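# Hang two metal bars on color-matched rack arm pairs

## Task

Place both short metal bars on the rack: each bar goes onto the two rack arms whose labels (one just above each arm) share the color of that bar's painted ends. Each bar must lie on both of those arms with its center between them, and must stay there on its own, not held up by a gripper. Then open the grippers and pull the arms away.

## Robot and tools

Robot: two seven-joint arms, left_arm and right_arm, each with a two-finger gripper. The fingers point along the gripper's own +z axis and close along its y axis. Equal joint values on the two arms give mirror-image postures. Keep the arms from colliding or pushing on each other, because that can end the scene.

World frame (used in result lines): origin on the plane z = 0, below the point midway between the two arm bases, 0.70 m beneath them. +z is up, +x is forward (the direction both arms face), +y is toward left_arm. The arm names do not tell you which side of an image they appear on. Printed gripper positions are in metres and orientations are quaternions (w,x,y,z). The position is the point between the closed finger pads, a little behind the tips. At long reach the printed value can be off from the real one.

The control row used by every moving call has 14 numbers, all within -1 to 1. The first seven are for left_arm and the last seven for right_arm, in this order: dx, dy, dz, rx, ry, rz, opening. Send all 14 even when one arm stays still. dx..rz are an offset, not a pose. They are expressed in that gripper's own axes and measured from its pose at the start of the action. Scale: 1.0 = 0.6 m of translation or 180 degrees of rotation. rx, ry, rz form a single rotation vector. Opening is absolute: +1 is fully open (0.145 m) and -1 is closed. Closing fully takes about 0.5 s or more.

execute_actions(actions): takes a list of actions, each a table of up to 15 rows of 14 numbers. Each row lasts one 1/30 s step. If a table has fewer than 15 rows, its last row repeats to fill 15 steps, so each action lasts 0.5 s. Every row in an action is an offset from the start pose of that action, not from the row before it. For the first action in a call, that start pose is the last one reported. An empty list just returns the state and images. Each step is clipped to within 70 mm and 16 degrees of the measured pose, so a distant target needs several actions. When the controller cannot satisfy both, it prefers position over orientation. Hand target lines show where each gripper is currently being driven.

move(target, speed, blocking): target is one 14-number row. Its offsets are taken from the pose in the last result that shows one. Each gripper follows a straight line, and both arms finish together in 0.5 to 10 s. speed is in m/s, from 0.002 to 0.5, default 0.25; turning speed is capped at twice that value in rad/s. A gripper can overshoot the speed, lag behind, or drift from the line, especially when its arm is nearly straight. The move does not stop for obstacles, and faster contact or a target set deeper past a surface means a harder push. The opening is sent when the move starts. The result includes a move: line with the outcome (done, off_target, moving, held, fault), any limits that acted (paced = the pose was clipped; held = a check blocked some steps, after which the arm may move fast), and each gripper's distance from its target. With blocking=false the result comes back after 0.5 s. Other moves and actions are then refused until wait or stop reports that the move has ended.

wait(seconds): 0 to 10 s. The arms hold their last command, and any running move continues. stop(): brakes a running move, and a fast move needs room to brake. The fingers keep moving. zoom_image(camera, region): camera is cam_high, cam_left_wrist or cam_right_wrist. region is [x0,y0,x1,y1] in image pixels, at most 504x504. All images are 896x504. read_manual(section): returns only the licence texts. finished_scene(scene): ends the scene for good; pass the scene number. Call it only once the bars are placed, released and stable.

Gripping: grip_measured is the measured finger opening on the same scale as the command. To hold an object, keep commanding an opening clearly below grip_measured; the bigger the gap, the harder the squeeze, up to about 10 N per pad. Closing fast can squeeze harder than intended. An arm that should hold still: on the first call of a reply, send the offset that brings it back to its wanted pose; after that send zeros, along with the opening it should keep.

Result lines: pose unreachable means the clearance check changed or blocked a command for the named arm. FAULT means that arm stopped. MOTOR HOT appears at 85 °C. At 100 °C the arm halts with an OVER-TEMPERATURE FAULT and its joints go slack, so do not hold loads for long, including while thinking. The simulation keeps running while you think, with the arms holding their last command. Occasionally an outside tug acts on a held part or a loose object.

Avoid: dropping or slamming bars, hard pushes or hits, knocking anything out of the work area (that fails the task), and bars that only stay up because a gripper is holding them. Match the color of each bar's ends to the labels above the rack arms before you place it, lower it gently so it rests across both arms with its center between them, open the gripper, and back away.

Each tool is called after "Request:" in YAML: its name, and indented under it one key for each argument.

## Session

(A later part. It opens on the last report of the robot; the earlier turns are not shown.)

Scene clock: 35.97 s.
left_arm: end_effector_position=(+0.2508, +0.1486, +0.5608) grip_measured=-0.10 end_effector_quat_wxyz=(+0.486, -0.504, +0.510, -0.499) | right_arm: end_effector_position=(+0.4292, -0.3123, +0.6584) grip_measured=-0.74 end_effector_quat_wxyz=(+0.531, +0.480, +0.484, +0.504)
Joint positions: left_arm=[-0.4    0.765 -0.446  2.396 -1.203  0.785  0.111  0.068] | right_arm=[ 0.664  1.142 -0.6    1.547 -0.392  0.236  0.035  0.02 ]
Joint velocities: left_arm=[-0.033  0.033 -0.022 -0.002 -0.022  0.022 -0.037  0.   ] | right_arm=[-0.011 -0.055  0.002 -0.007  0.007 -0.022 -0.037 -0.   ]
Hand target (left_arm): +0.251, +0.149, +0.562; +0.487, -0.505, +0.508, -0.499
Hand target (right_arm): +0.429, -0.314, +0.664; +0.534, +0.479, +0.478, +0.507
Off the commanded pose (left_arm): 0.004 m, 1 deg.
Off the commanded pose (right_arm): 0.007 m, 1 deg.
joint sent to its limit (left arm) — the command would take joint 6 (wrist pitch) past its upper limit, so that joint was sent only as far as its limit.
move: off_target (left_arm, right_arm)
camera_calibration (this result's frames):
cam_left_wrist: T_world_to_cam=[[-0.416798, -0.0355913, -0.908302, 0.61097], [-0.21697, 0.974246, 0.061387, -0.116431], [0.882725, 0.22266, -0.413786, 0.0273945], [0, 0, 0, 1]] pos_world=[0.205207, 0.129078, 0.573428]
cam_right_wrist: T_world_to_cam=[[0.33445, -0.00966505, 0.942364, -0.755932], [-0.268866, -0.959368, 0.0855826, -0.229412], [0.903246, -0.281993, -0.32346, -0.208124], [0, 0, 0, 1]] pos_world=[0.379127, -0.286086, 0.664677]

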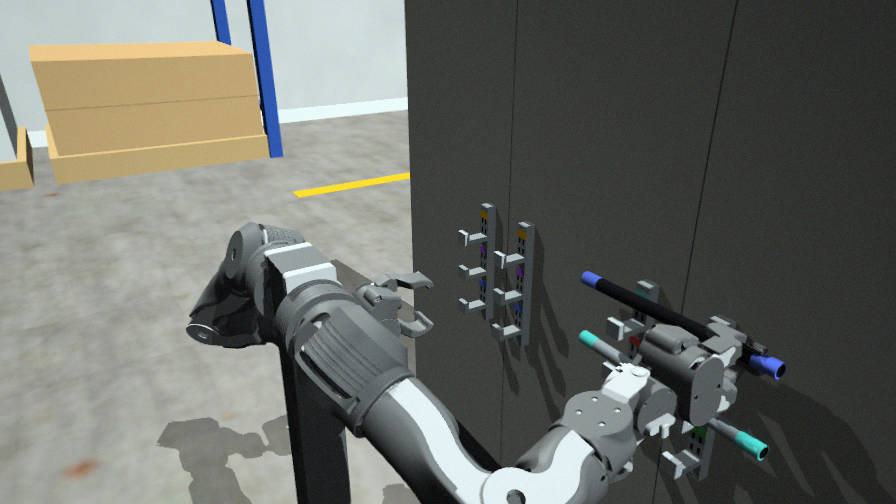

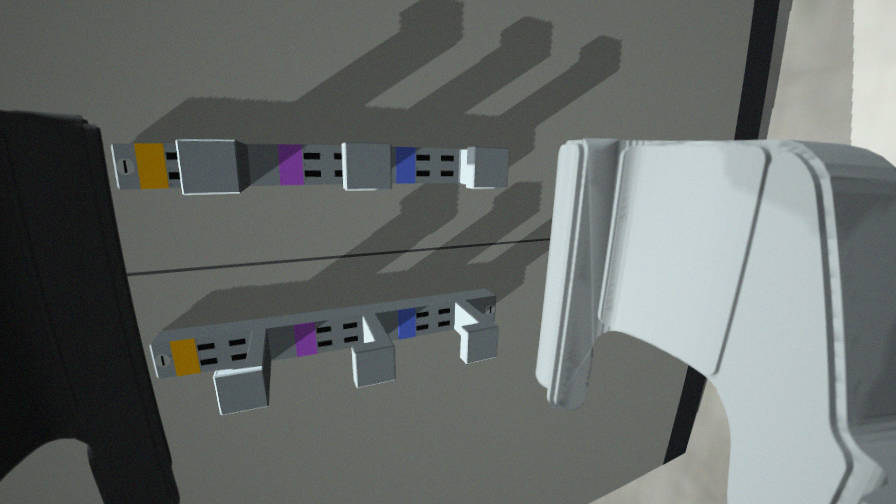

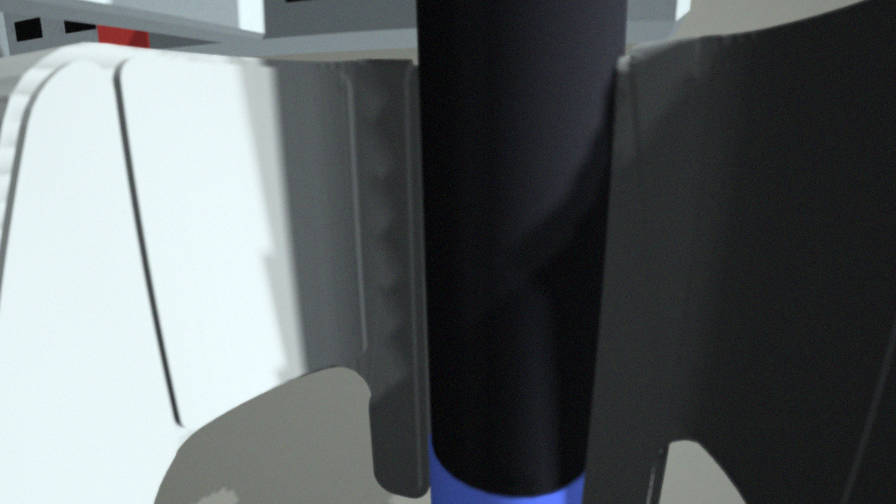

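Request:
move:
  target: [0,0,0,0,0,0,-0.1, 0,0.025,0,0,0,0,-1]
  speed: 0.1

Request:
move:
  target: [0,0,0,0,0,0,-0.1, 0,0,-0.11,0,0,0,-1]
  speed: 0.15

Scene clock: 37.33 s.
left_arm: end_effector_position=(+0.2508, +0.1486, +0.5609) grip_measured=-0.10 end_effector_quat_wxyz=(+0.486, -0.504, +0.510, -0.499) | right_arm: end_effector_position=(+0.4287, -0.3106, +0.6683) grip_measured=-0.74 end_effector_quat_wxyz=(+0.528, +0.481, +0.488, +0.501)
Joint positions: left_arm=[-0.4    0.765 -0.446  2.396 -1.203  0.785  0.111  0.068] | right_arm=[ 0.697  1.153 -0.599  1.567 -0.387  0.243  0.085  0.02 ]
Joint velocities: left_arm=[-0.055  0.055  0.012 -0.017  0.022 -0.037 -0.022  0.   ] | right_arm=[ 0.011  0.033 -0.012 -0.002 -0.037 -0.037 -0.095 -0.   ]
Hand target (left_arm): +0.251, +0.149, +0.561; +0.486, -0.504, +0.510, -0.499
Hand target (right_arm): +0.428, -0.312, +0.673; +0.530, +0.480, +0.484, +0.504
Off the commanded pose (left_arm): 0.000 m, 0 deg.
Off the commanded pose (right_arm): 0.005 m, 1 deg.
move: off_target (right_arm)
camera_calibration (this result's frames):
cam_left_wrist: T_world_to_cam=[[-0.416548, -0.0353619, -0.908426, 0.610983], [-0.21701, 0.974225, 0.0615843, -0.116535], [0.882833, 0.222791, -0.413485, 0.0271951], [0, 0, 0, 1]] pos_world=[0.205206, 0.129078, 0.573454]
cam_right_wrist: T_world_to_cam=[[0.344746, -0.00698047, 0.93867, -0.766167], [-0.26577, -0.959782, 0.0904723, -0.233437], [0.900287, -0.280661, -0.332737, -0.196101], [0, 0, 0, 1]] pos_world=[0.378639, -0.284435, 0.675047]

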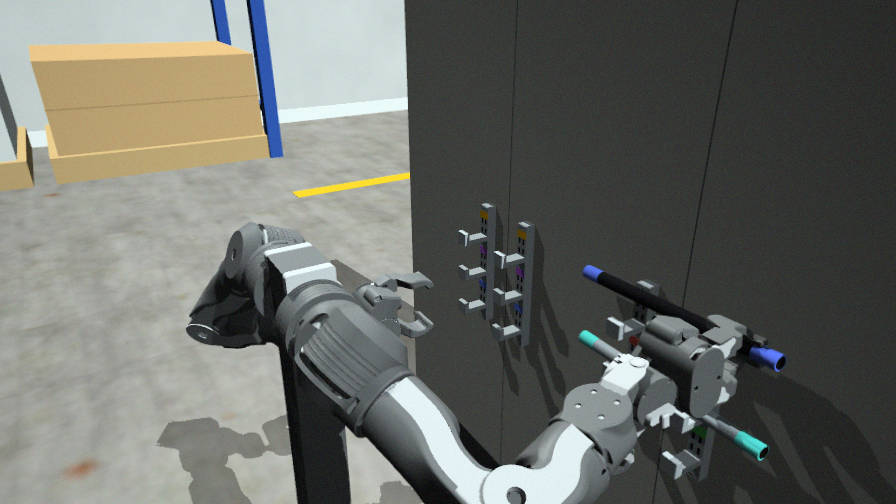

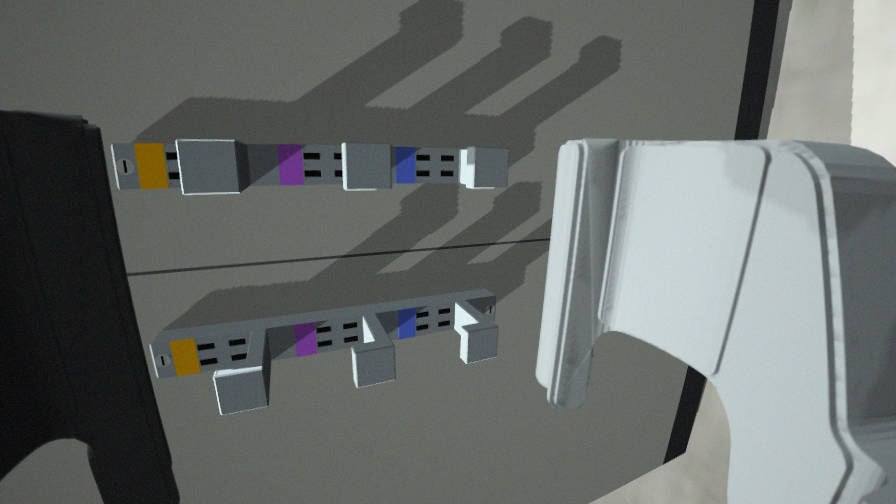

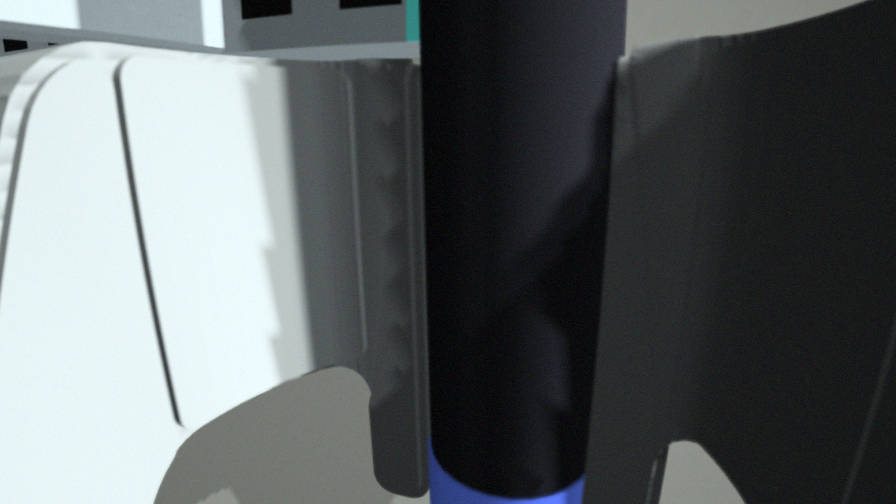

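Scene clock: 38.13 s.
left_arm: end_effector_position=(+0.2508, +0.1486, +0.5609) grip_measured=-0.10 end_effector_quat_wxyz=(+0.486, -0.504, +0.510, -0.499) | right_arm: end_effector_position=(+0.3634, -0.3079, +0.6627) grip_measured=-0.74 end_effector_quat_wxyz=(+0.526, +0.483, +0.494, +0.497)
Joint positions: left_arm=[-0.4    0.765 -0.446  2.396 -1.203  0.785  0.111  0.068] | right_arm=[ 0.297  1.568 -0.506  1.898 -0.041  0.355 -0.24   0.02 ]
Joint velocities: left_arm=[-0.077  0.077  0.007  0.002 -0.037 -0.022 -0.051  0.   ] | right_arm=[ 0.033  0.055 -0.007  0.012 -0.007 -0.037 -0.037  0.   ]
Hand target (left_arm): +0.251, +0.149, +0.561; +0.486, -0.504, +0.510, -0.499
Hand target (right_arm): +0.363, -0.308, +0.664; +0.527, +0.481, +0.491, +0.500
Off the commanded pose (left_arm): 0.000 m, 0 deg.
Off the commanded pose (right_arm): 0.002 m, 1 deg.
move: done
camera_calibration (this result's frames):
cam_left_wrist: T_world_to_cam=[[-0.416548, -0.0353619, -0.908426, 0.610983], [-0.21701, 0.974225, 0.0615843, -0.116535], [0.882833, 0.222791, -0.413485, 0.0271951], [0, 0, 0, 1]] pos_world=[0.205206, 0.129078, 0.573454]
cam_right_wrist: T_world_to_cam=[[0.359167, 0.00110062, 0.933273, -0.737483], [-0.261997, -0.959667, 0.101961, -0.256656], [0.895743, -0.281136, -0.344393, -0.129128], [0, 0, 0, 1]] pos_world=[0.313302, -0.281795, 0.669971]

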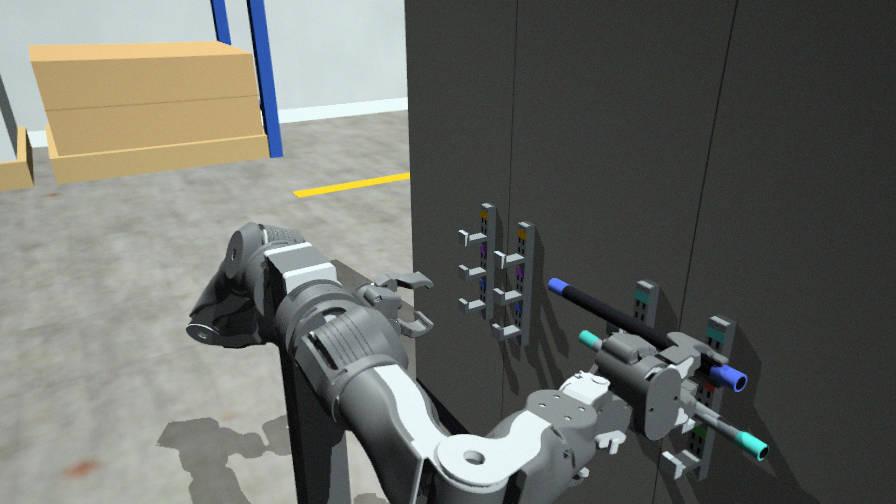

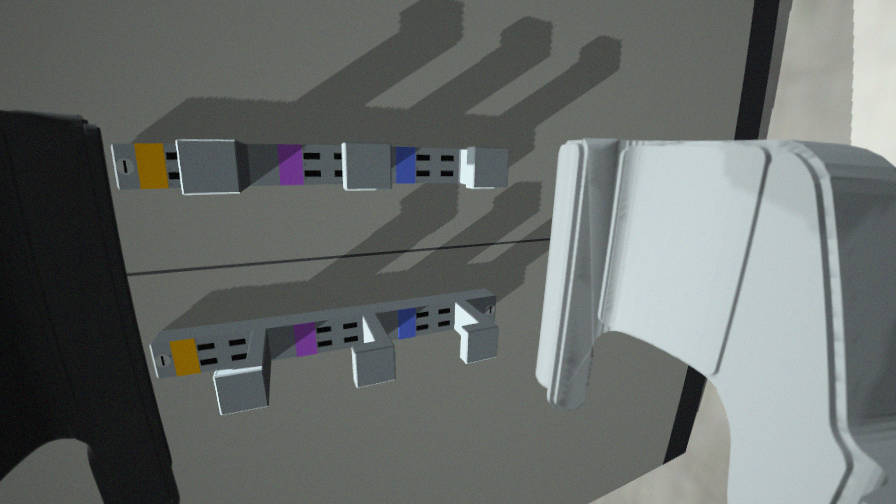

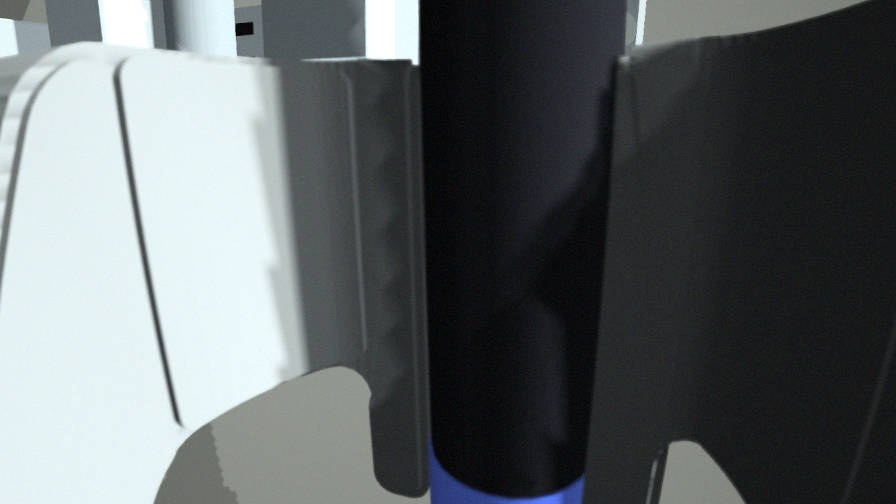

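Request:
move:
  target: [0.30,-0.157,0.02,0,0,0,-0.1, 0.25,0,0,0,0,0,-1]
  speed: 0.15

Scene clock: 40.67 s.
left_arm: end_effector_position=(+0.2614, -0.0319, +0.6541) grip_measured=-0.10 end_effector_quat_wxyz=(-0.354, +0.387, -0.564, +0.638) | right_arm: end_effector_position=(+0.3647, -0.1596, +0.6541) grip_measured=-0.74 end_effector_quat_wxyz=(+0.521, +0.484, +0.496, +0.498)
Joint positions: left_arm=[ 0.472  0.244 -1.048  2.338 -1.564  0.789  0.861  0.068] | right_arm=[ 0.522  0.805 -0.599  2.148 -1.024  0.795  0.575  0.02 ]
Joint velocities: left_arm=[ 0.033 -0.077  0.017  0.002 -0.037 -0.037  0.037 -0.   ] | right_arm=[-0.011  0.077 -0.012 -0.007  0.007  0.022 -0.007 -0.   ]
Hand target (left_arm): +0.261, -0.032, +0.654; -0.353, +0.387, -0.565, +0.637
Hand target (right_arm): +0.365, -0.161, +0.656; +0.524, +0.484, +0.492, +0.499
Off the commanded pose (left_arm): 0.002 m, 27 deg; orientation clipped at the last step of the last action.
Off the commanded pose (right_arm): 0.003 m, 1 deg.
joint sent to its limit (left arm) — the command would take joint 5 (forearm roll) past its lower limit and joint 6 (wrist pitch) past its upper limit, so those joints were sent only as far as their limits.
joint sent to its limit (right arm) — the command would take joint 6 (wrist pitch) past its upper limit, so that joint was sent only as far as its limit.
move: off_target (left_arm); limits=paced
camera_calibration (this result's frames):
cam_left_wrist: T_world_to_cam=[[-0.350628, 0.0362947, -0.935811, 0.69671], [0.22365, 0.973582, -0.046037, 0.0110564], [0.909418, -0.225436, -0.349482, 0.0335376], [0, 0, 0, 1]] pos_world=[0.211314, -0.0284907, 0.664219]
cam_right_wrist: T_world_to_cam=[[0.364258, -0.00130383, 0.931297, -0.731091], [-0.25563, -0.961729, 0.0986382, -0.113547], [0.895527, -0.273998, -0.350651, -0.0862951], [0, 0, 0, 1]] pos_world=[0.314559, -0.133799, 0.661804]

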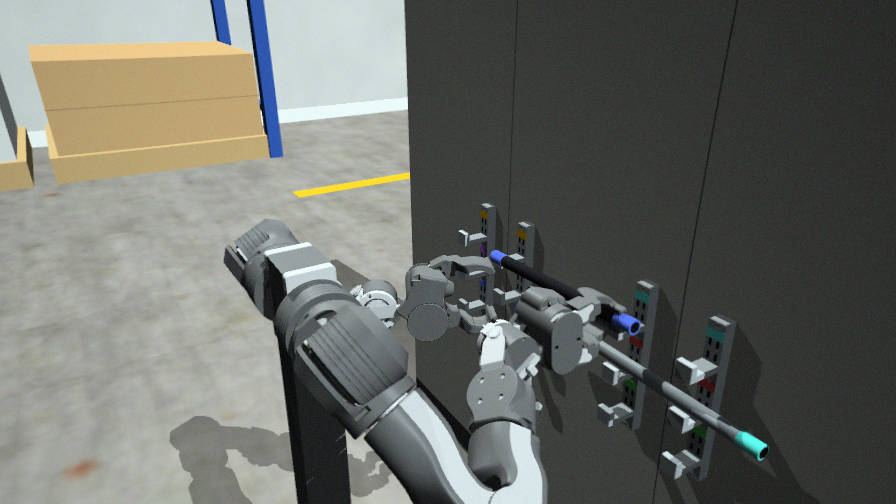

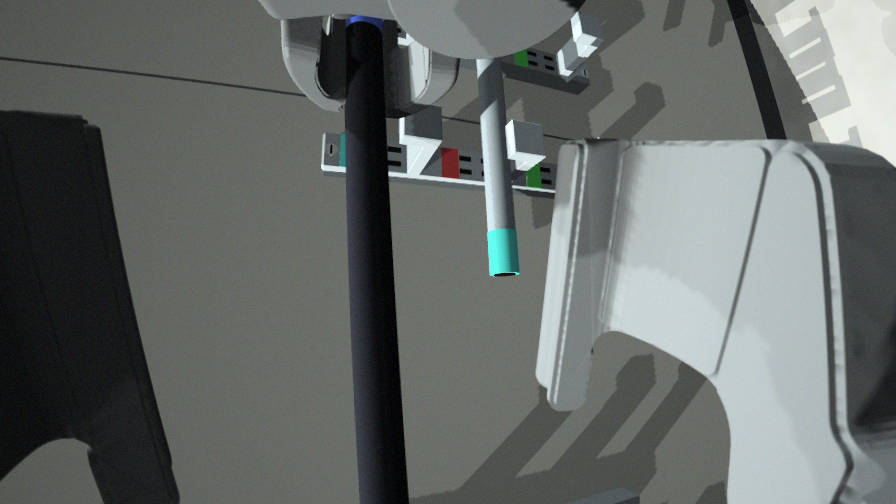

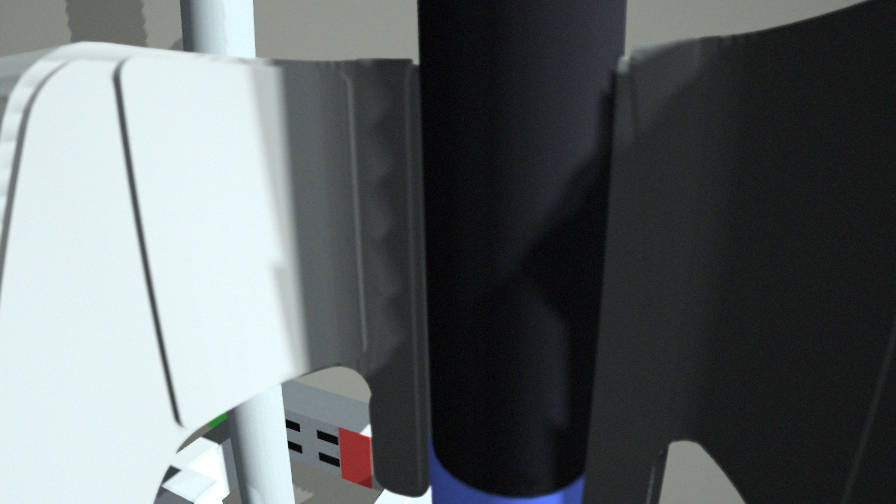

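Request:
move:
  target: [-0.052,0,0.09,0,0,0.03,-0.1, 0,0,0,0,0,0,-1]
  speed: 0.1

Scene clock: 43.07 s.
left_arm: end_effector_position=(+0.3239, -0.0275, +0.6533) grip_measured=-0.10 end_effector_quat_wxyz=(+0.383, -0.363, +0.583, -0.618) | right_arm: end_effector_position=(+0.3647, -0.1595, +0.6540) grip_measured=-0.74 end_effector_quat_wxyz=(+0.521, +0.484, +0.496, +0.498)
Joint positions: left_arm=[ 0.597  0.272 -0.895  2.109 -1.306  0.624  0.706  0.068] | right_arm=[ 0.522  0.805 -0.599  2.148 -1.023  0.795  0.575  0.02 ]
Joint velocities: left_arm=[-0.055 -0.143  0.007 -0.012 -0.007  0.022 -0.007  0.   ] | right_arm=[-0.011 -0.033  0.007 -0.017 -0.037  0.007  0.051  0.   ]
Hand target (left_arm): +0.324, -0.028, +0.655; +0.384, -0.360, +0.581, -0.620
Hand target (right_arm): +0.365, -0.160, +0.654; +0.521, +0.484, +0.496, +0.498
Off the commanded pose (left_arm): 0.002 m, 1 deg.
Off the commanded pose (right_arm): 0.000 m, 0 deg.
move: done
camera_calibration (this result's frames):
cam_left_wrist: T_world_to_cam=[[-0.319011, 0.115113, -0.940734, 0.712873], [0.213615, 0.975788, 0.046964, -0.0647011], [0.923364, -0.185973, -0.335877, -0.0349129], [0, 0, 0, 1]] pos_world=[0.273473, -0.0254194, 0.661936]
cam_right_wrist: T_world_to_cam=[[0.36477, -0.00161139, 0.931096, -0.731113], [-0.255299, -0.961847, 0.0983524, -0.113447], [0.895413, -0.273584, -0.351265, -0.08581], [0, 0, 0, 1]] pos_world=[0.314561, -0.133773, 0.661752]

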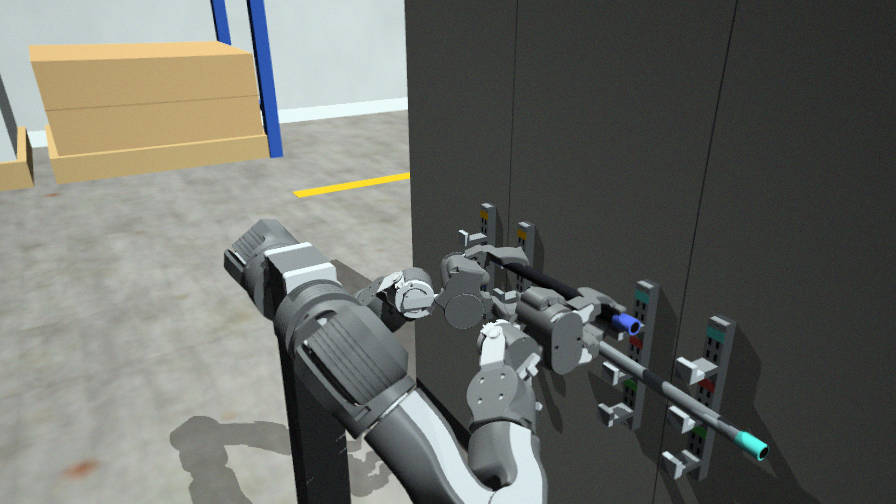

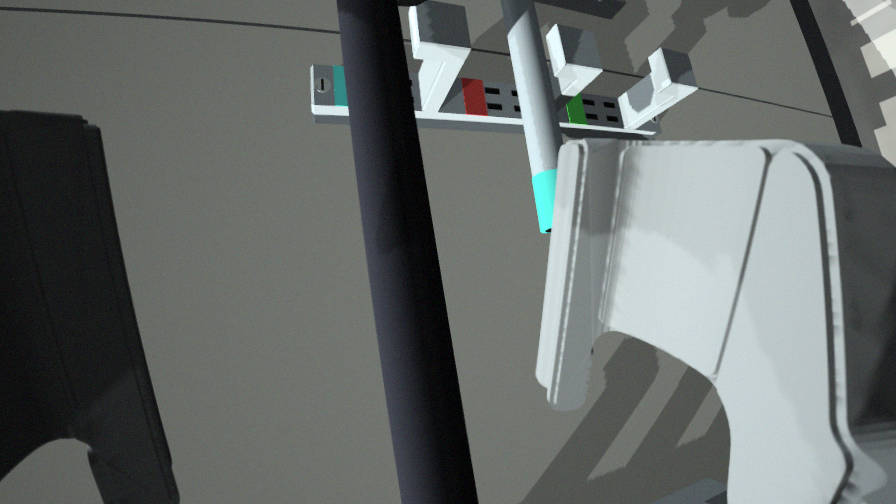

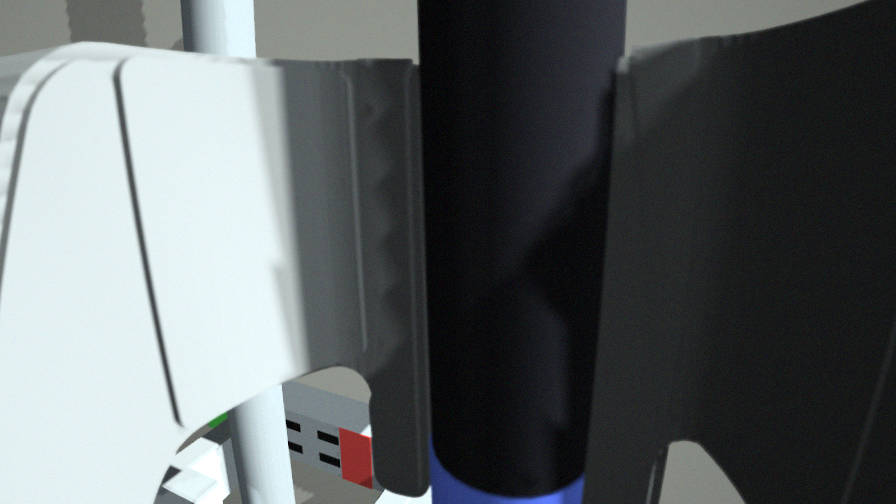

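Request:
move:
  target: [-0.027,0.02,0.063,0,0,0,-0.1, 0,0,0,0,0,0,-1]
  speed: 0.08

Scene clock: 44.93 s.
left_arm: end_effector_position=(+0.3655, -0.0296, +0.6413) grip_measured=-0.10 end_effector_quat_wxyz=(+0.383, -0.366, +0.585, -0.614) | right_arm: end_effector_position=(+0.3647, -0.1595, +0.6539) grip_measured=-0.74 end_effector_quat_wxyz=(+0.521, +0.484, +0.496, +0.498)
Joint positions: left_arm=[ 0.636  0.234 -0.835  1.898 -1.192  0.518  0.563  0.068] | right_arm=[ 0.522  0.805 -0.599  2.148 -1.022  0.795  0.575  0.02 ]
Joint velocities: left_arm=[-0.077  0.055 -0.002  0.007 -0.037 -0.007 -0.022  0.   ] | right_arm=[-0.011 -0.011 -0.002 -0.002 -0.081 -0.007  0.007 -0.   ]
Hand target (left_arm): +0.366, -0.030, +0.644; +0.384, -0.363, +0.583, -0.618
Hand target (right_arm): +0.365, -0.160, +0.654; +0.521, +0.484, +0.496, +0.498
Off the commanded pose (left_arm): 0.002 m, 1 deg.
Off the commanded pose (right_arm): 0.000 m, 0 deg.
move: done
camera_calibration (this result's frames):
cam_left_wrist: T_world_to_cam=[[-0.327204, 0.118659, -0.937474, 0.716053], [0.211264, 0.976159, 0.0498188, -0.0718569], [0.921035, -0.181754, -0.344471, -0.0712624], [0, 0, 0, 1]] pos_world=[0.315111, -0.0277749, 0.650313]
cam_right_wrist: T_world_to_cam=[[0.365283, -0.0019187, 0.930895, -0.731134], [-0.254967, -0.961964, 0.0980663, -0.113347], [0.895299, -0.273169, -0.351878, -0.0853249], [0, 0, 0, 1]] pos_world=[0.314562, -0.133747, 0.6617]

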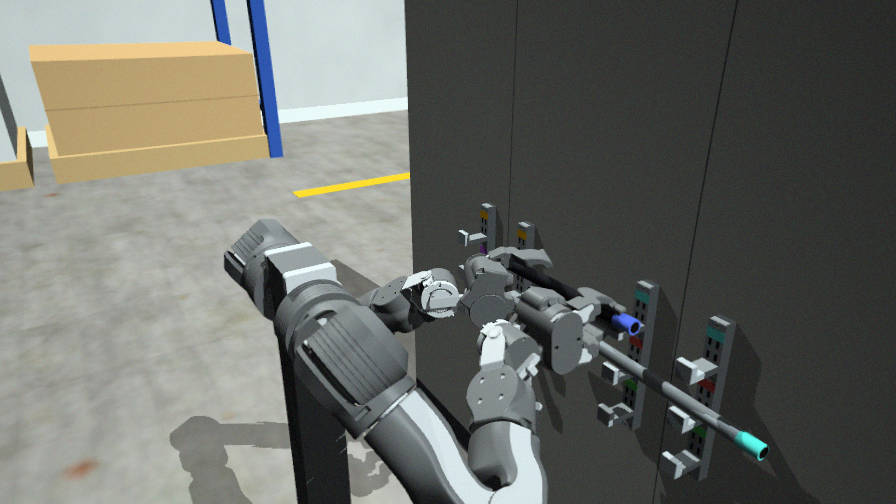

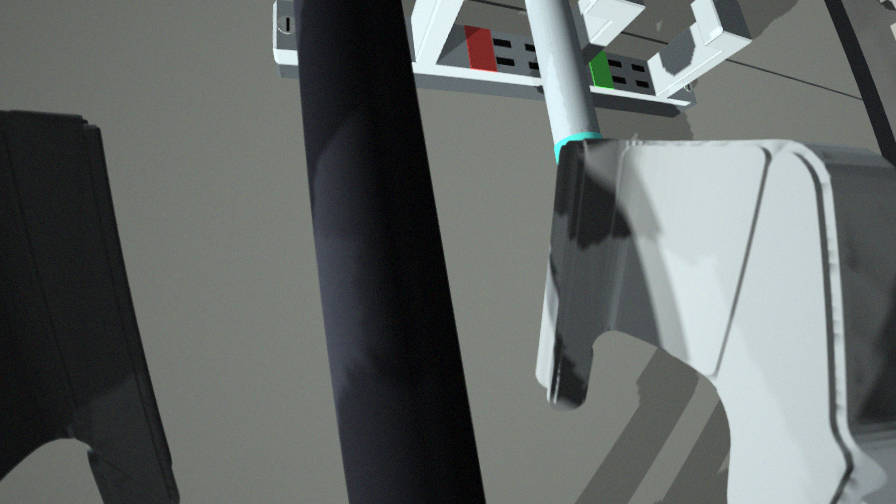

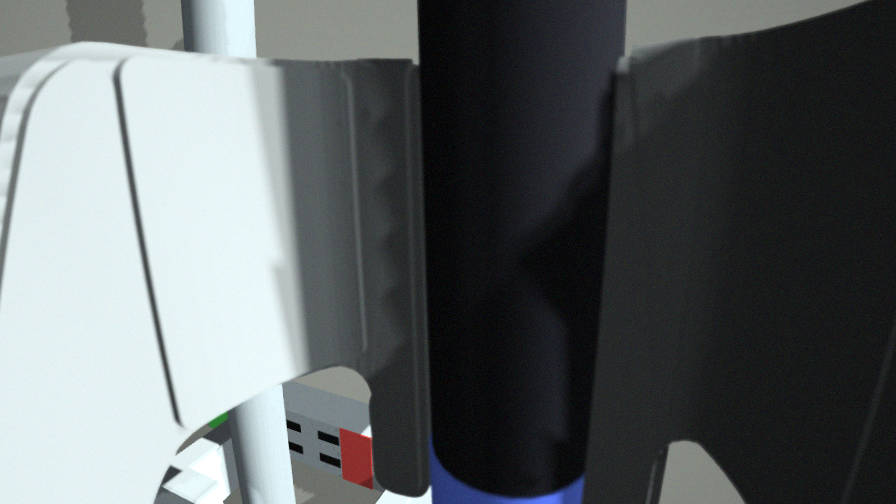

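Request:
execute_actions:
  actions:
    - [[0,0,0,0,0,0,-0.5,0,0,0,0,0,0,-1]]
    - [[0,0,0,0,0,0,-1,0,0,0,0,0,0,-1]]
    - [[0,0,0,0,0,0,-1,0,0,0,0,0,0,-1]]

Scene clock: 46.80 s.
left_arm: end_effector_position=(+0.3654, -0.0297, +0.6413) grip_measured=-0.74 end_effector_quat_wxyz=(+0.382, -0.365, +0.585, -0.614) | right_arm: end_effector_position=(+0.3648, -0.1593, +0.6536) grip_measured=-0.74 end_effector_quat_wxyz=(+0.520, +0.485, +0.497, +0.498)
Joint positions: left_arm=[ 0.636  0.234 -0.835  1.898 -1.192  0.517  0.563  0.02 ] | right_arm=[ 0.522  0.805 -0.599  2.148 -1.02   0.795  0.575  0.02 ]
Joint velocities: left_arm=[-0.121 -0.011 -0.007 -0.012  0.051 -0.037 -0.007 -0.   ] | right_arm=[-0.055  0.011 -0.012 -0.017  0.007 -0.022  0.022  0.   ]
Hand target (left_arm): +0.365, -0.030, +0.641; +0.382, -0.365, +0.585, -0.614
Hand target (right_arm): +0.365, -0.159, +0.654; +0.520, +0.485, +0.496, +0.498
Off the commanded pose (left_arm): 0.000 m, 0 deg.
Off the commanded pose (right_arm): 0.000 m, 0 deg.
camera_calibration (this result's frames):
cam_left_wrist: T_world_to_cam=[[-0.327003, 0.118699, -0.937539, 0.716049], [0.211747, 0.976059, 0.049721, -0.0718963], [0.920995, -0.182262, -0.344309, -0.071336], [0, 0, 0, 1]] pos_world=[0.315074, -0.0278213, 0.650337]
cam_right_wrist: T_world_to_cam=[[0.36682, -0.00283923, 0.930288, -0.731194], [-0.253973, -0.962314, 0.0972067, -0.113045], [0.894953, -0.271925, -0.353717, -0.0838698], [0, 0, 0, 1]] pos_world=[0.314566, -0.133668, 0.661544]

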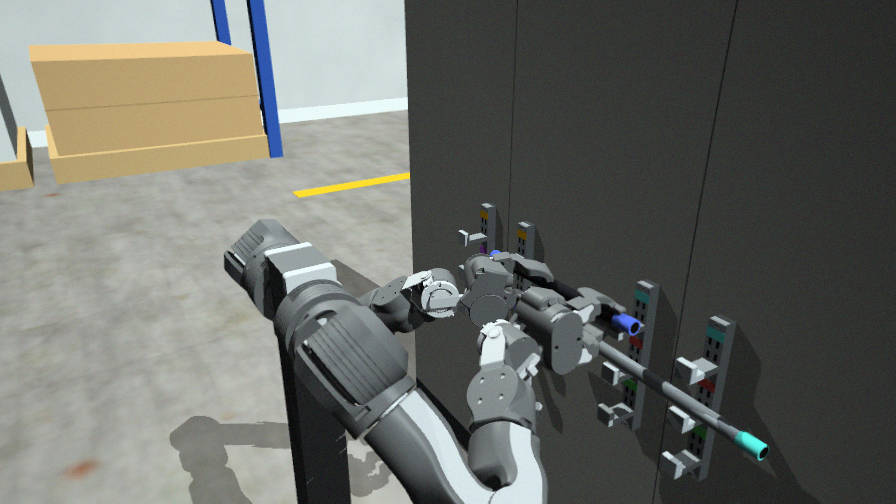

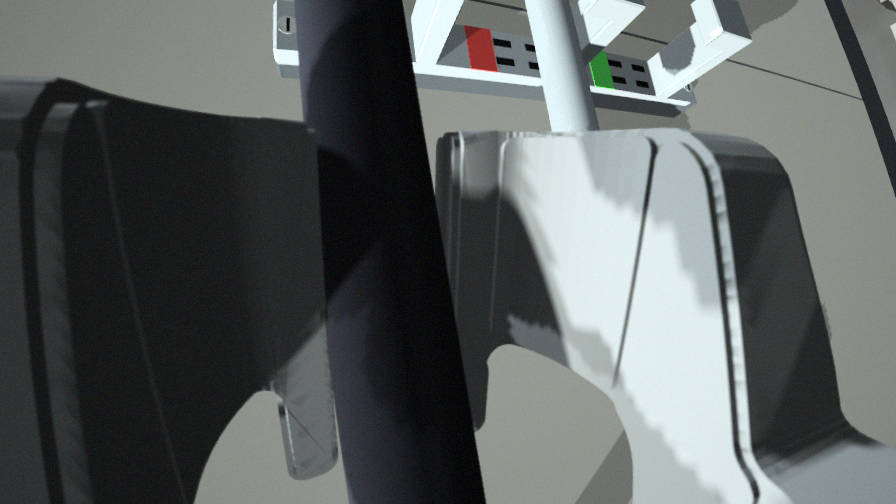

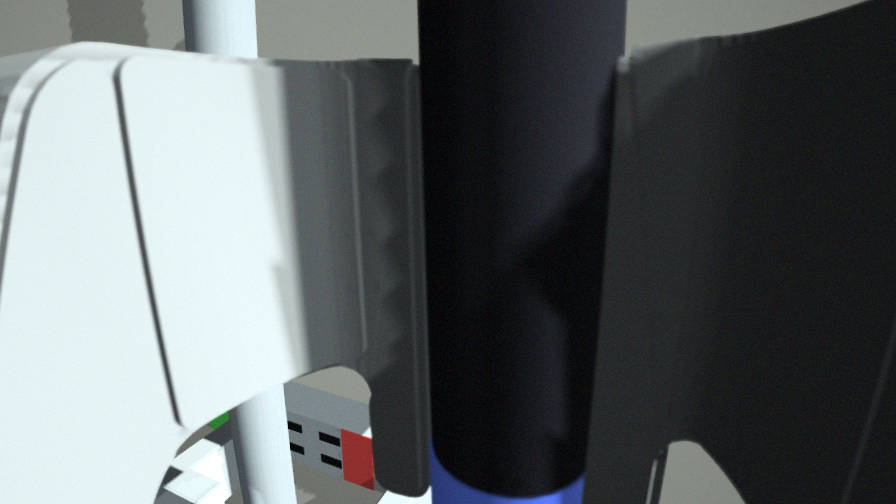

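Request:
move:
  target: [0,0,0,0,0,0,-1, 0,0,0,0,0,0,-0.1]

Request:
move:
  target: [0,0,0,0,0,0,-1, -0.05,0,-0.09,0,0,0,-0.1]
  speed: 0.15

Request:
move:
  target: [0,0,0,0,0,0,-1, -0.2,-0.13,0.06,0,0,0,-0.1]
  speed: 0.2

Scene clock: 48.17 s.
left_arm: end_effector_position=(+0.3654, -0.0298, +0.6411) grip_measured=-0.74 end_effector_quat_wxyz=(+0.382, -0.366, +0.586, -0.614) | right_arm: end_effector_position=(+0.3648, -0.1593, +0.6536) grip_measured=-0.10 end_effector_quat_wxyz=(+0.520, +0.485, +0.497, +0.498)
Joint positions: left_arm=[ 0.636  0.234 -0.835  1.898 -1.191  0.517  0.564  0.02 ] | right_arm=[ 0.522  0.805 -0.599  2.148 -1.02   0.795  0.575  0.068]
Joint velocities: left_arm=[ 0.121  0.033 -0.007  0.002 -0.022 -0.051  0.007  0.   ] | right_arm=[ 0.011 -0.055 -0.027 -0.007 -0.007  0.022  0.007 -0.   ]
Hand target (left_arm): +0.365, -0.030, +0.641; +0.382, -0.365, +0.586, -0.614
Hand target (right_arm): +0.365, -0.159, +0.654; +0.520, +0.485, +0.497, +0.498
Off the commanded pose (left_arm): 0.000 m, 0 deg.
Off the commanded pose (right_arm): 0.000 m, 0 deg.
move: done
camera_calibration (this result's frames):
cam_left_wrist: T_world_to_cam=[[-0.328462, 0.118995, -0.936991, 0.716008], [0.2122, 0.975969, 0.0495589, -0.0718887], [0.920372, -0.182551, -0.345819, -0.0702307], [0, 0, 0, 1]] pos_world=[0.315075, -0.0278613, 0.650169]
cam_right_wrist: T_world_to_cam=[[0.36682, -0.00283923, 0.930288, -0.731194], [-0.253973, -0.962314, 0.0972067, -0.113045], [0.894953, -0.271925, -0.353717, -0.0838698], [0, 0, 0, 1]] pos_world=[0.314566, -0.133668, 0.661544]

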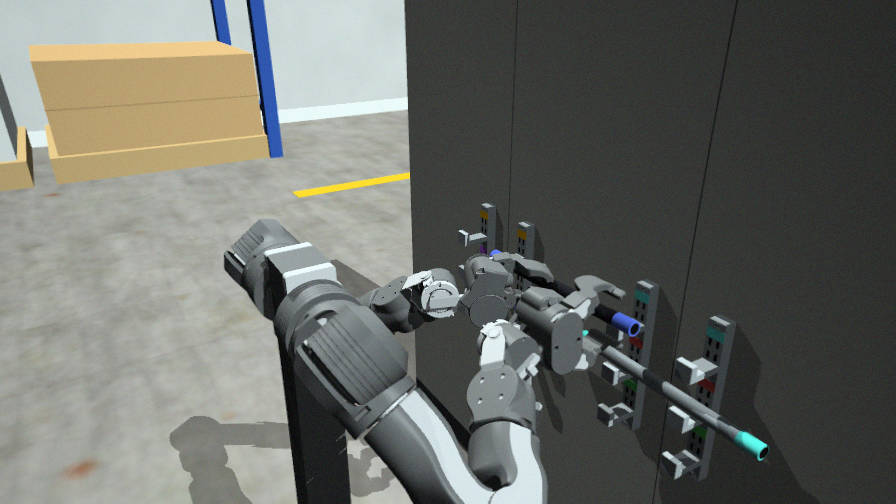

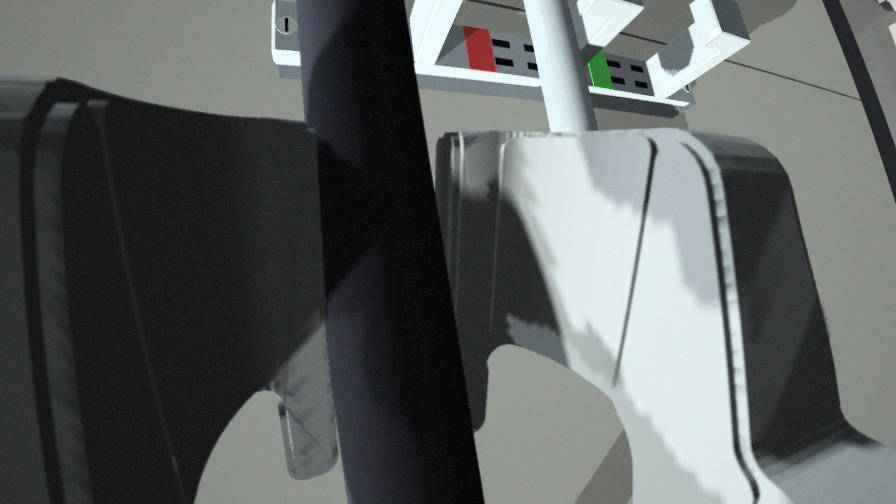

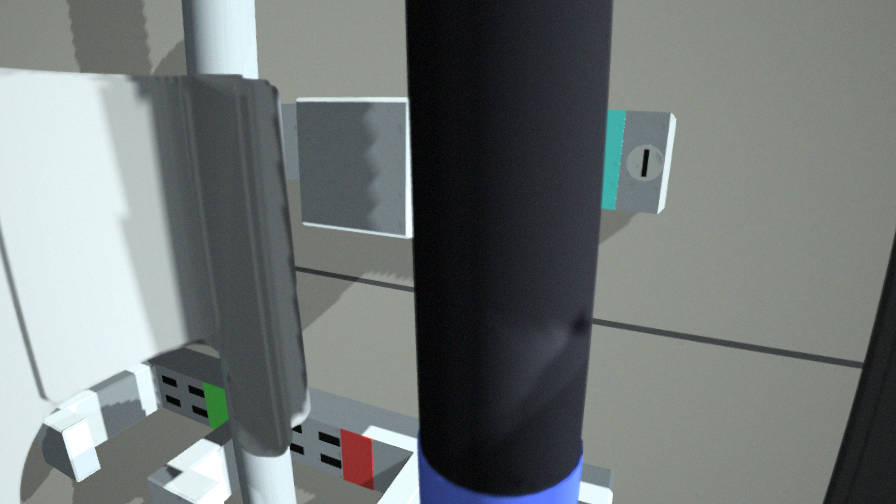

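Scene clock: 49.17 s.
left_arm: end_effector_position=(+0.3686, -0.0261, +0.6387) grip_measured=-0.74 end_effector_quat_wxyz=(+0.386, -0.373, +0.584, -0.609) | right_arm: end_effector_position=(+0.3105, -0.1875, +0.6524) grip_measured=-0.10 end_effector_quat_wxyz=(+0.519, +0.485, +0.500, +0.496)
Joint positions: left_arm=[ 0.637  0.238 -0.833  1.889 -1.192  0.529  0.564  0.02 ] | right_arm=[ 0.09   0.983 -0.246  2.396 -0.909  0.77   0.485  0.068]
Joint velocities: left_arm=[ 0.099  0.055 -0.027 -0.007 -0.037  0.007  0.022  0.   ] | right_arm=[ 0.011 -0.011 -0.007  0.007 -0.081 -0.022  0.007  0.   ]
Hand target (left_arm): +0.365, -0.030, +0.641; +0.382, -0.366, +0.586, -0.614
Hand target (right_arm): +0.311, -0.187, +0.654; +0.520, +0.483, +0.498, +0.498
Off the commanded pose (left_arm): 0.005 m, 1 deg.
Off the commanded pose (right_arm): 0.001 m, 0 deg.
move: off_target (left_arm)
camera_calibration (this result's frames):
cam_left_wrist: T_world_to_cam=[[-0.33722, 0.113869, -0.934514, 0.715929], [0.194248, 0.979714, 0.0492821, -0.0691216], [0.921168, -0.164909, -0.352498, -0.0689266], [0, 0, 0, 1]] pos_world=[0.318345, -0.0251695, 0.648156]
cam_right_wrist: T_world_to_cam=[[0.373063, 0.00121106, 0.927805, -0.709803], [-0.252314, -0.962179, 0.102709, -0.157896], [0.892839, -0.272415, -0.358648, -0.0396186], [0, 0, 0, 1]] pos_world=[0.260335, -0.161857, 0.660568]

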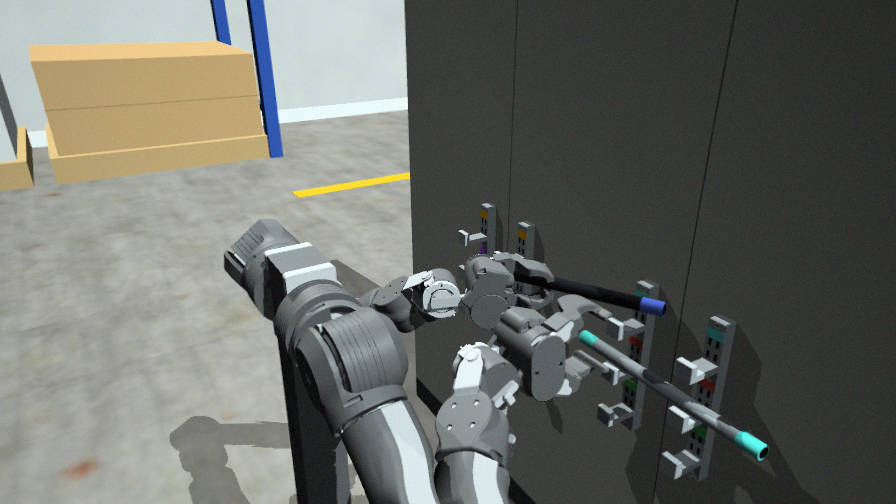

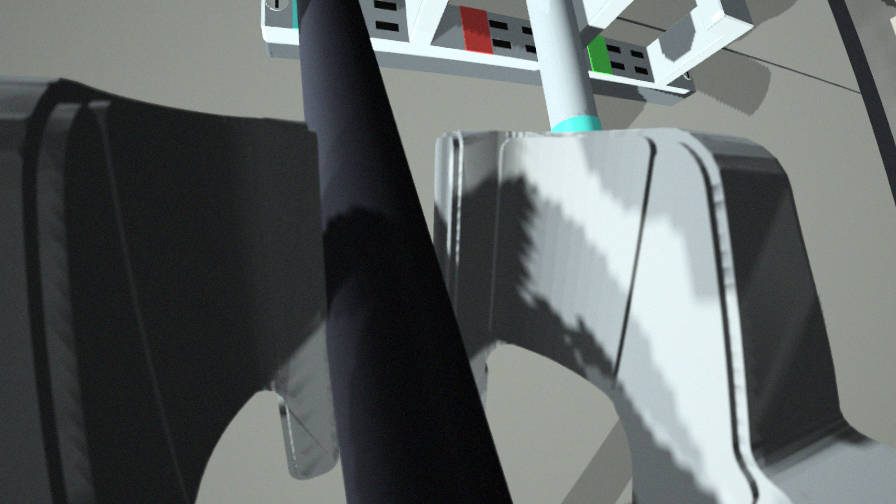

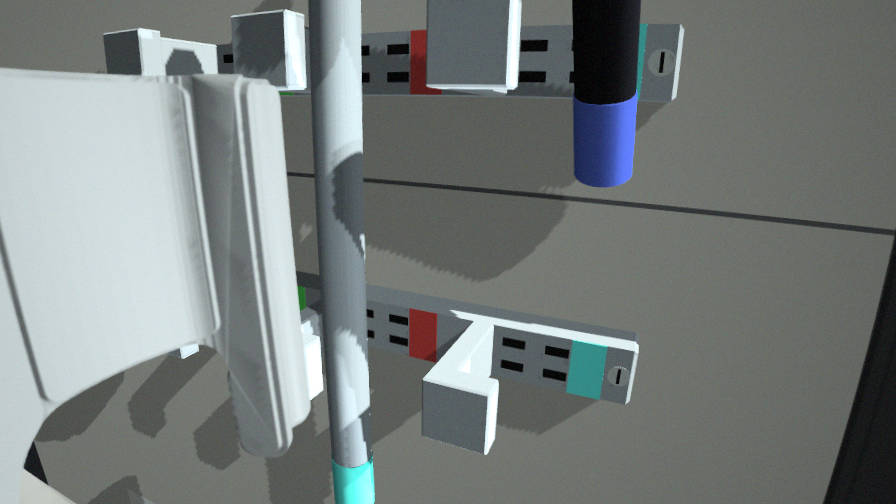

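Scene clock: 50.30 s.
left_arm: end_effector_position=(+0.3699, -0.0250, +0.6370) grip_measured=-0.74 end_effector_quat_wxyz=(+0.386, -0.376, +0.585, -0.606) | right_arm: end_effector_position=(+0.3486, -0.3120, +0.5810) grip_measured=-0.10 end_effector_quat_wxyz=(+0.521, +0.486, +0.500, +0.492)
Joint positions: left_arm=[ 0.637  0.239 -0.832  1.885 -1.19   0.531  0.566  0.02 ] | right_arm=[-0.229  0.943  0.139  1.805 -0.67   0.124 -0.001  0.068]
Joint velocities: left_arm=[-0.033  0.011 -0.002  0.007 -0.11  -0.037 -0.051 -0.   ] | right_arm=[-0.033 -0.033 -0.012  0.002 -0.051  0.022 -0.037 -0.   ]
Hand target (left_arm): +0.369, -0.026, +0.639; +0.386, -0.373, +0.584, -0.609
Hand target (right_arm): +0.349, -0.311, +0.583; +0.522, +0.483, +0.498, +0.496
Off the commanded pose (left_arm): 0.002 m, 0 deg.
Off the commanded pose (right_arm): 0.002 m, 1 deg.
move: done
camera_calibration (this result's frames):
cam_left_wrist: T_world_to_cam=[[-0.34387, 0.113257, -0.932162, 0.715542], [0.189725, 0.980606, 0.0491545, -0.0686409], [0.919651, -0.159952, -0.358689, -0.0658647], [0, 0, 0, 1]] pos_world=[0.319649, -0.0242658, 0.64675]
cam_right_wrist: T_world_to_cam=[[0.376341, 0.00478626, 0.926469, -0.656873], [-0.258827, -0.959629, 0.110096, -0.261969], [0.889593, -0.281229, -0.359909, -0.134102], [0, 0, 0, 1]] pos_world=[0.2987, -0.285962, 0.58915]

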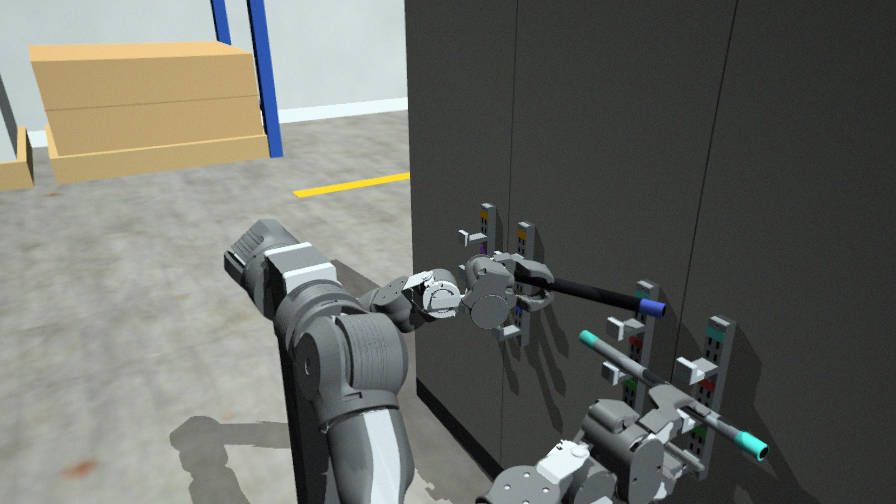

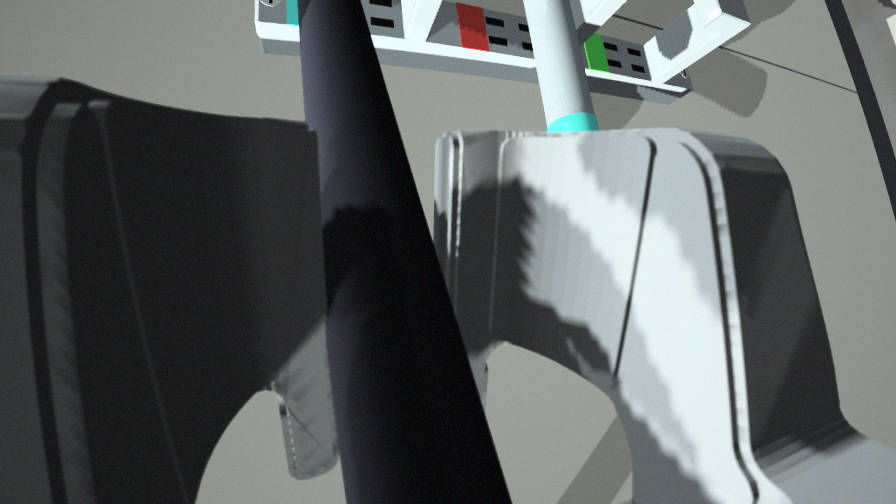

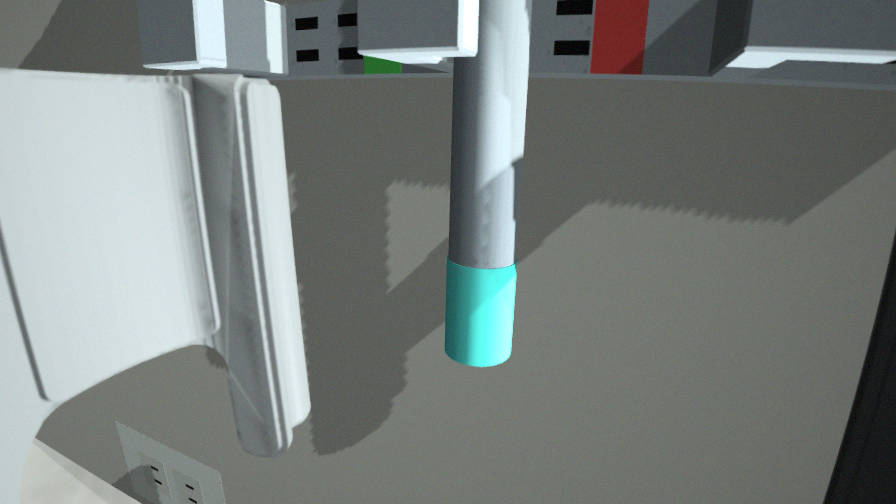

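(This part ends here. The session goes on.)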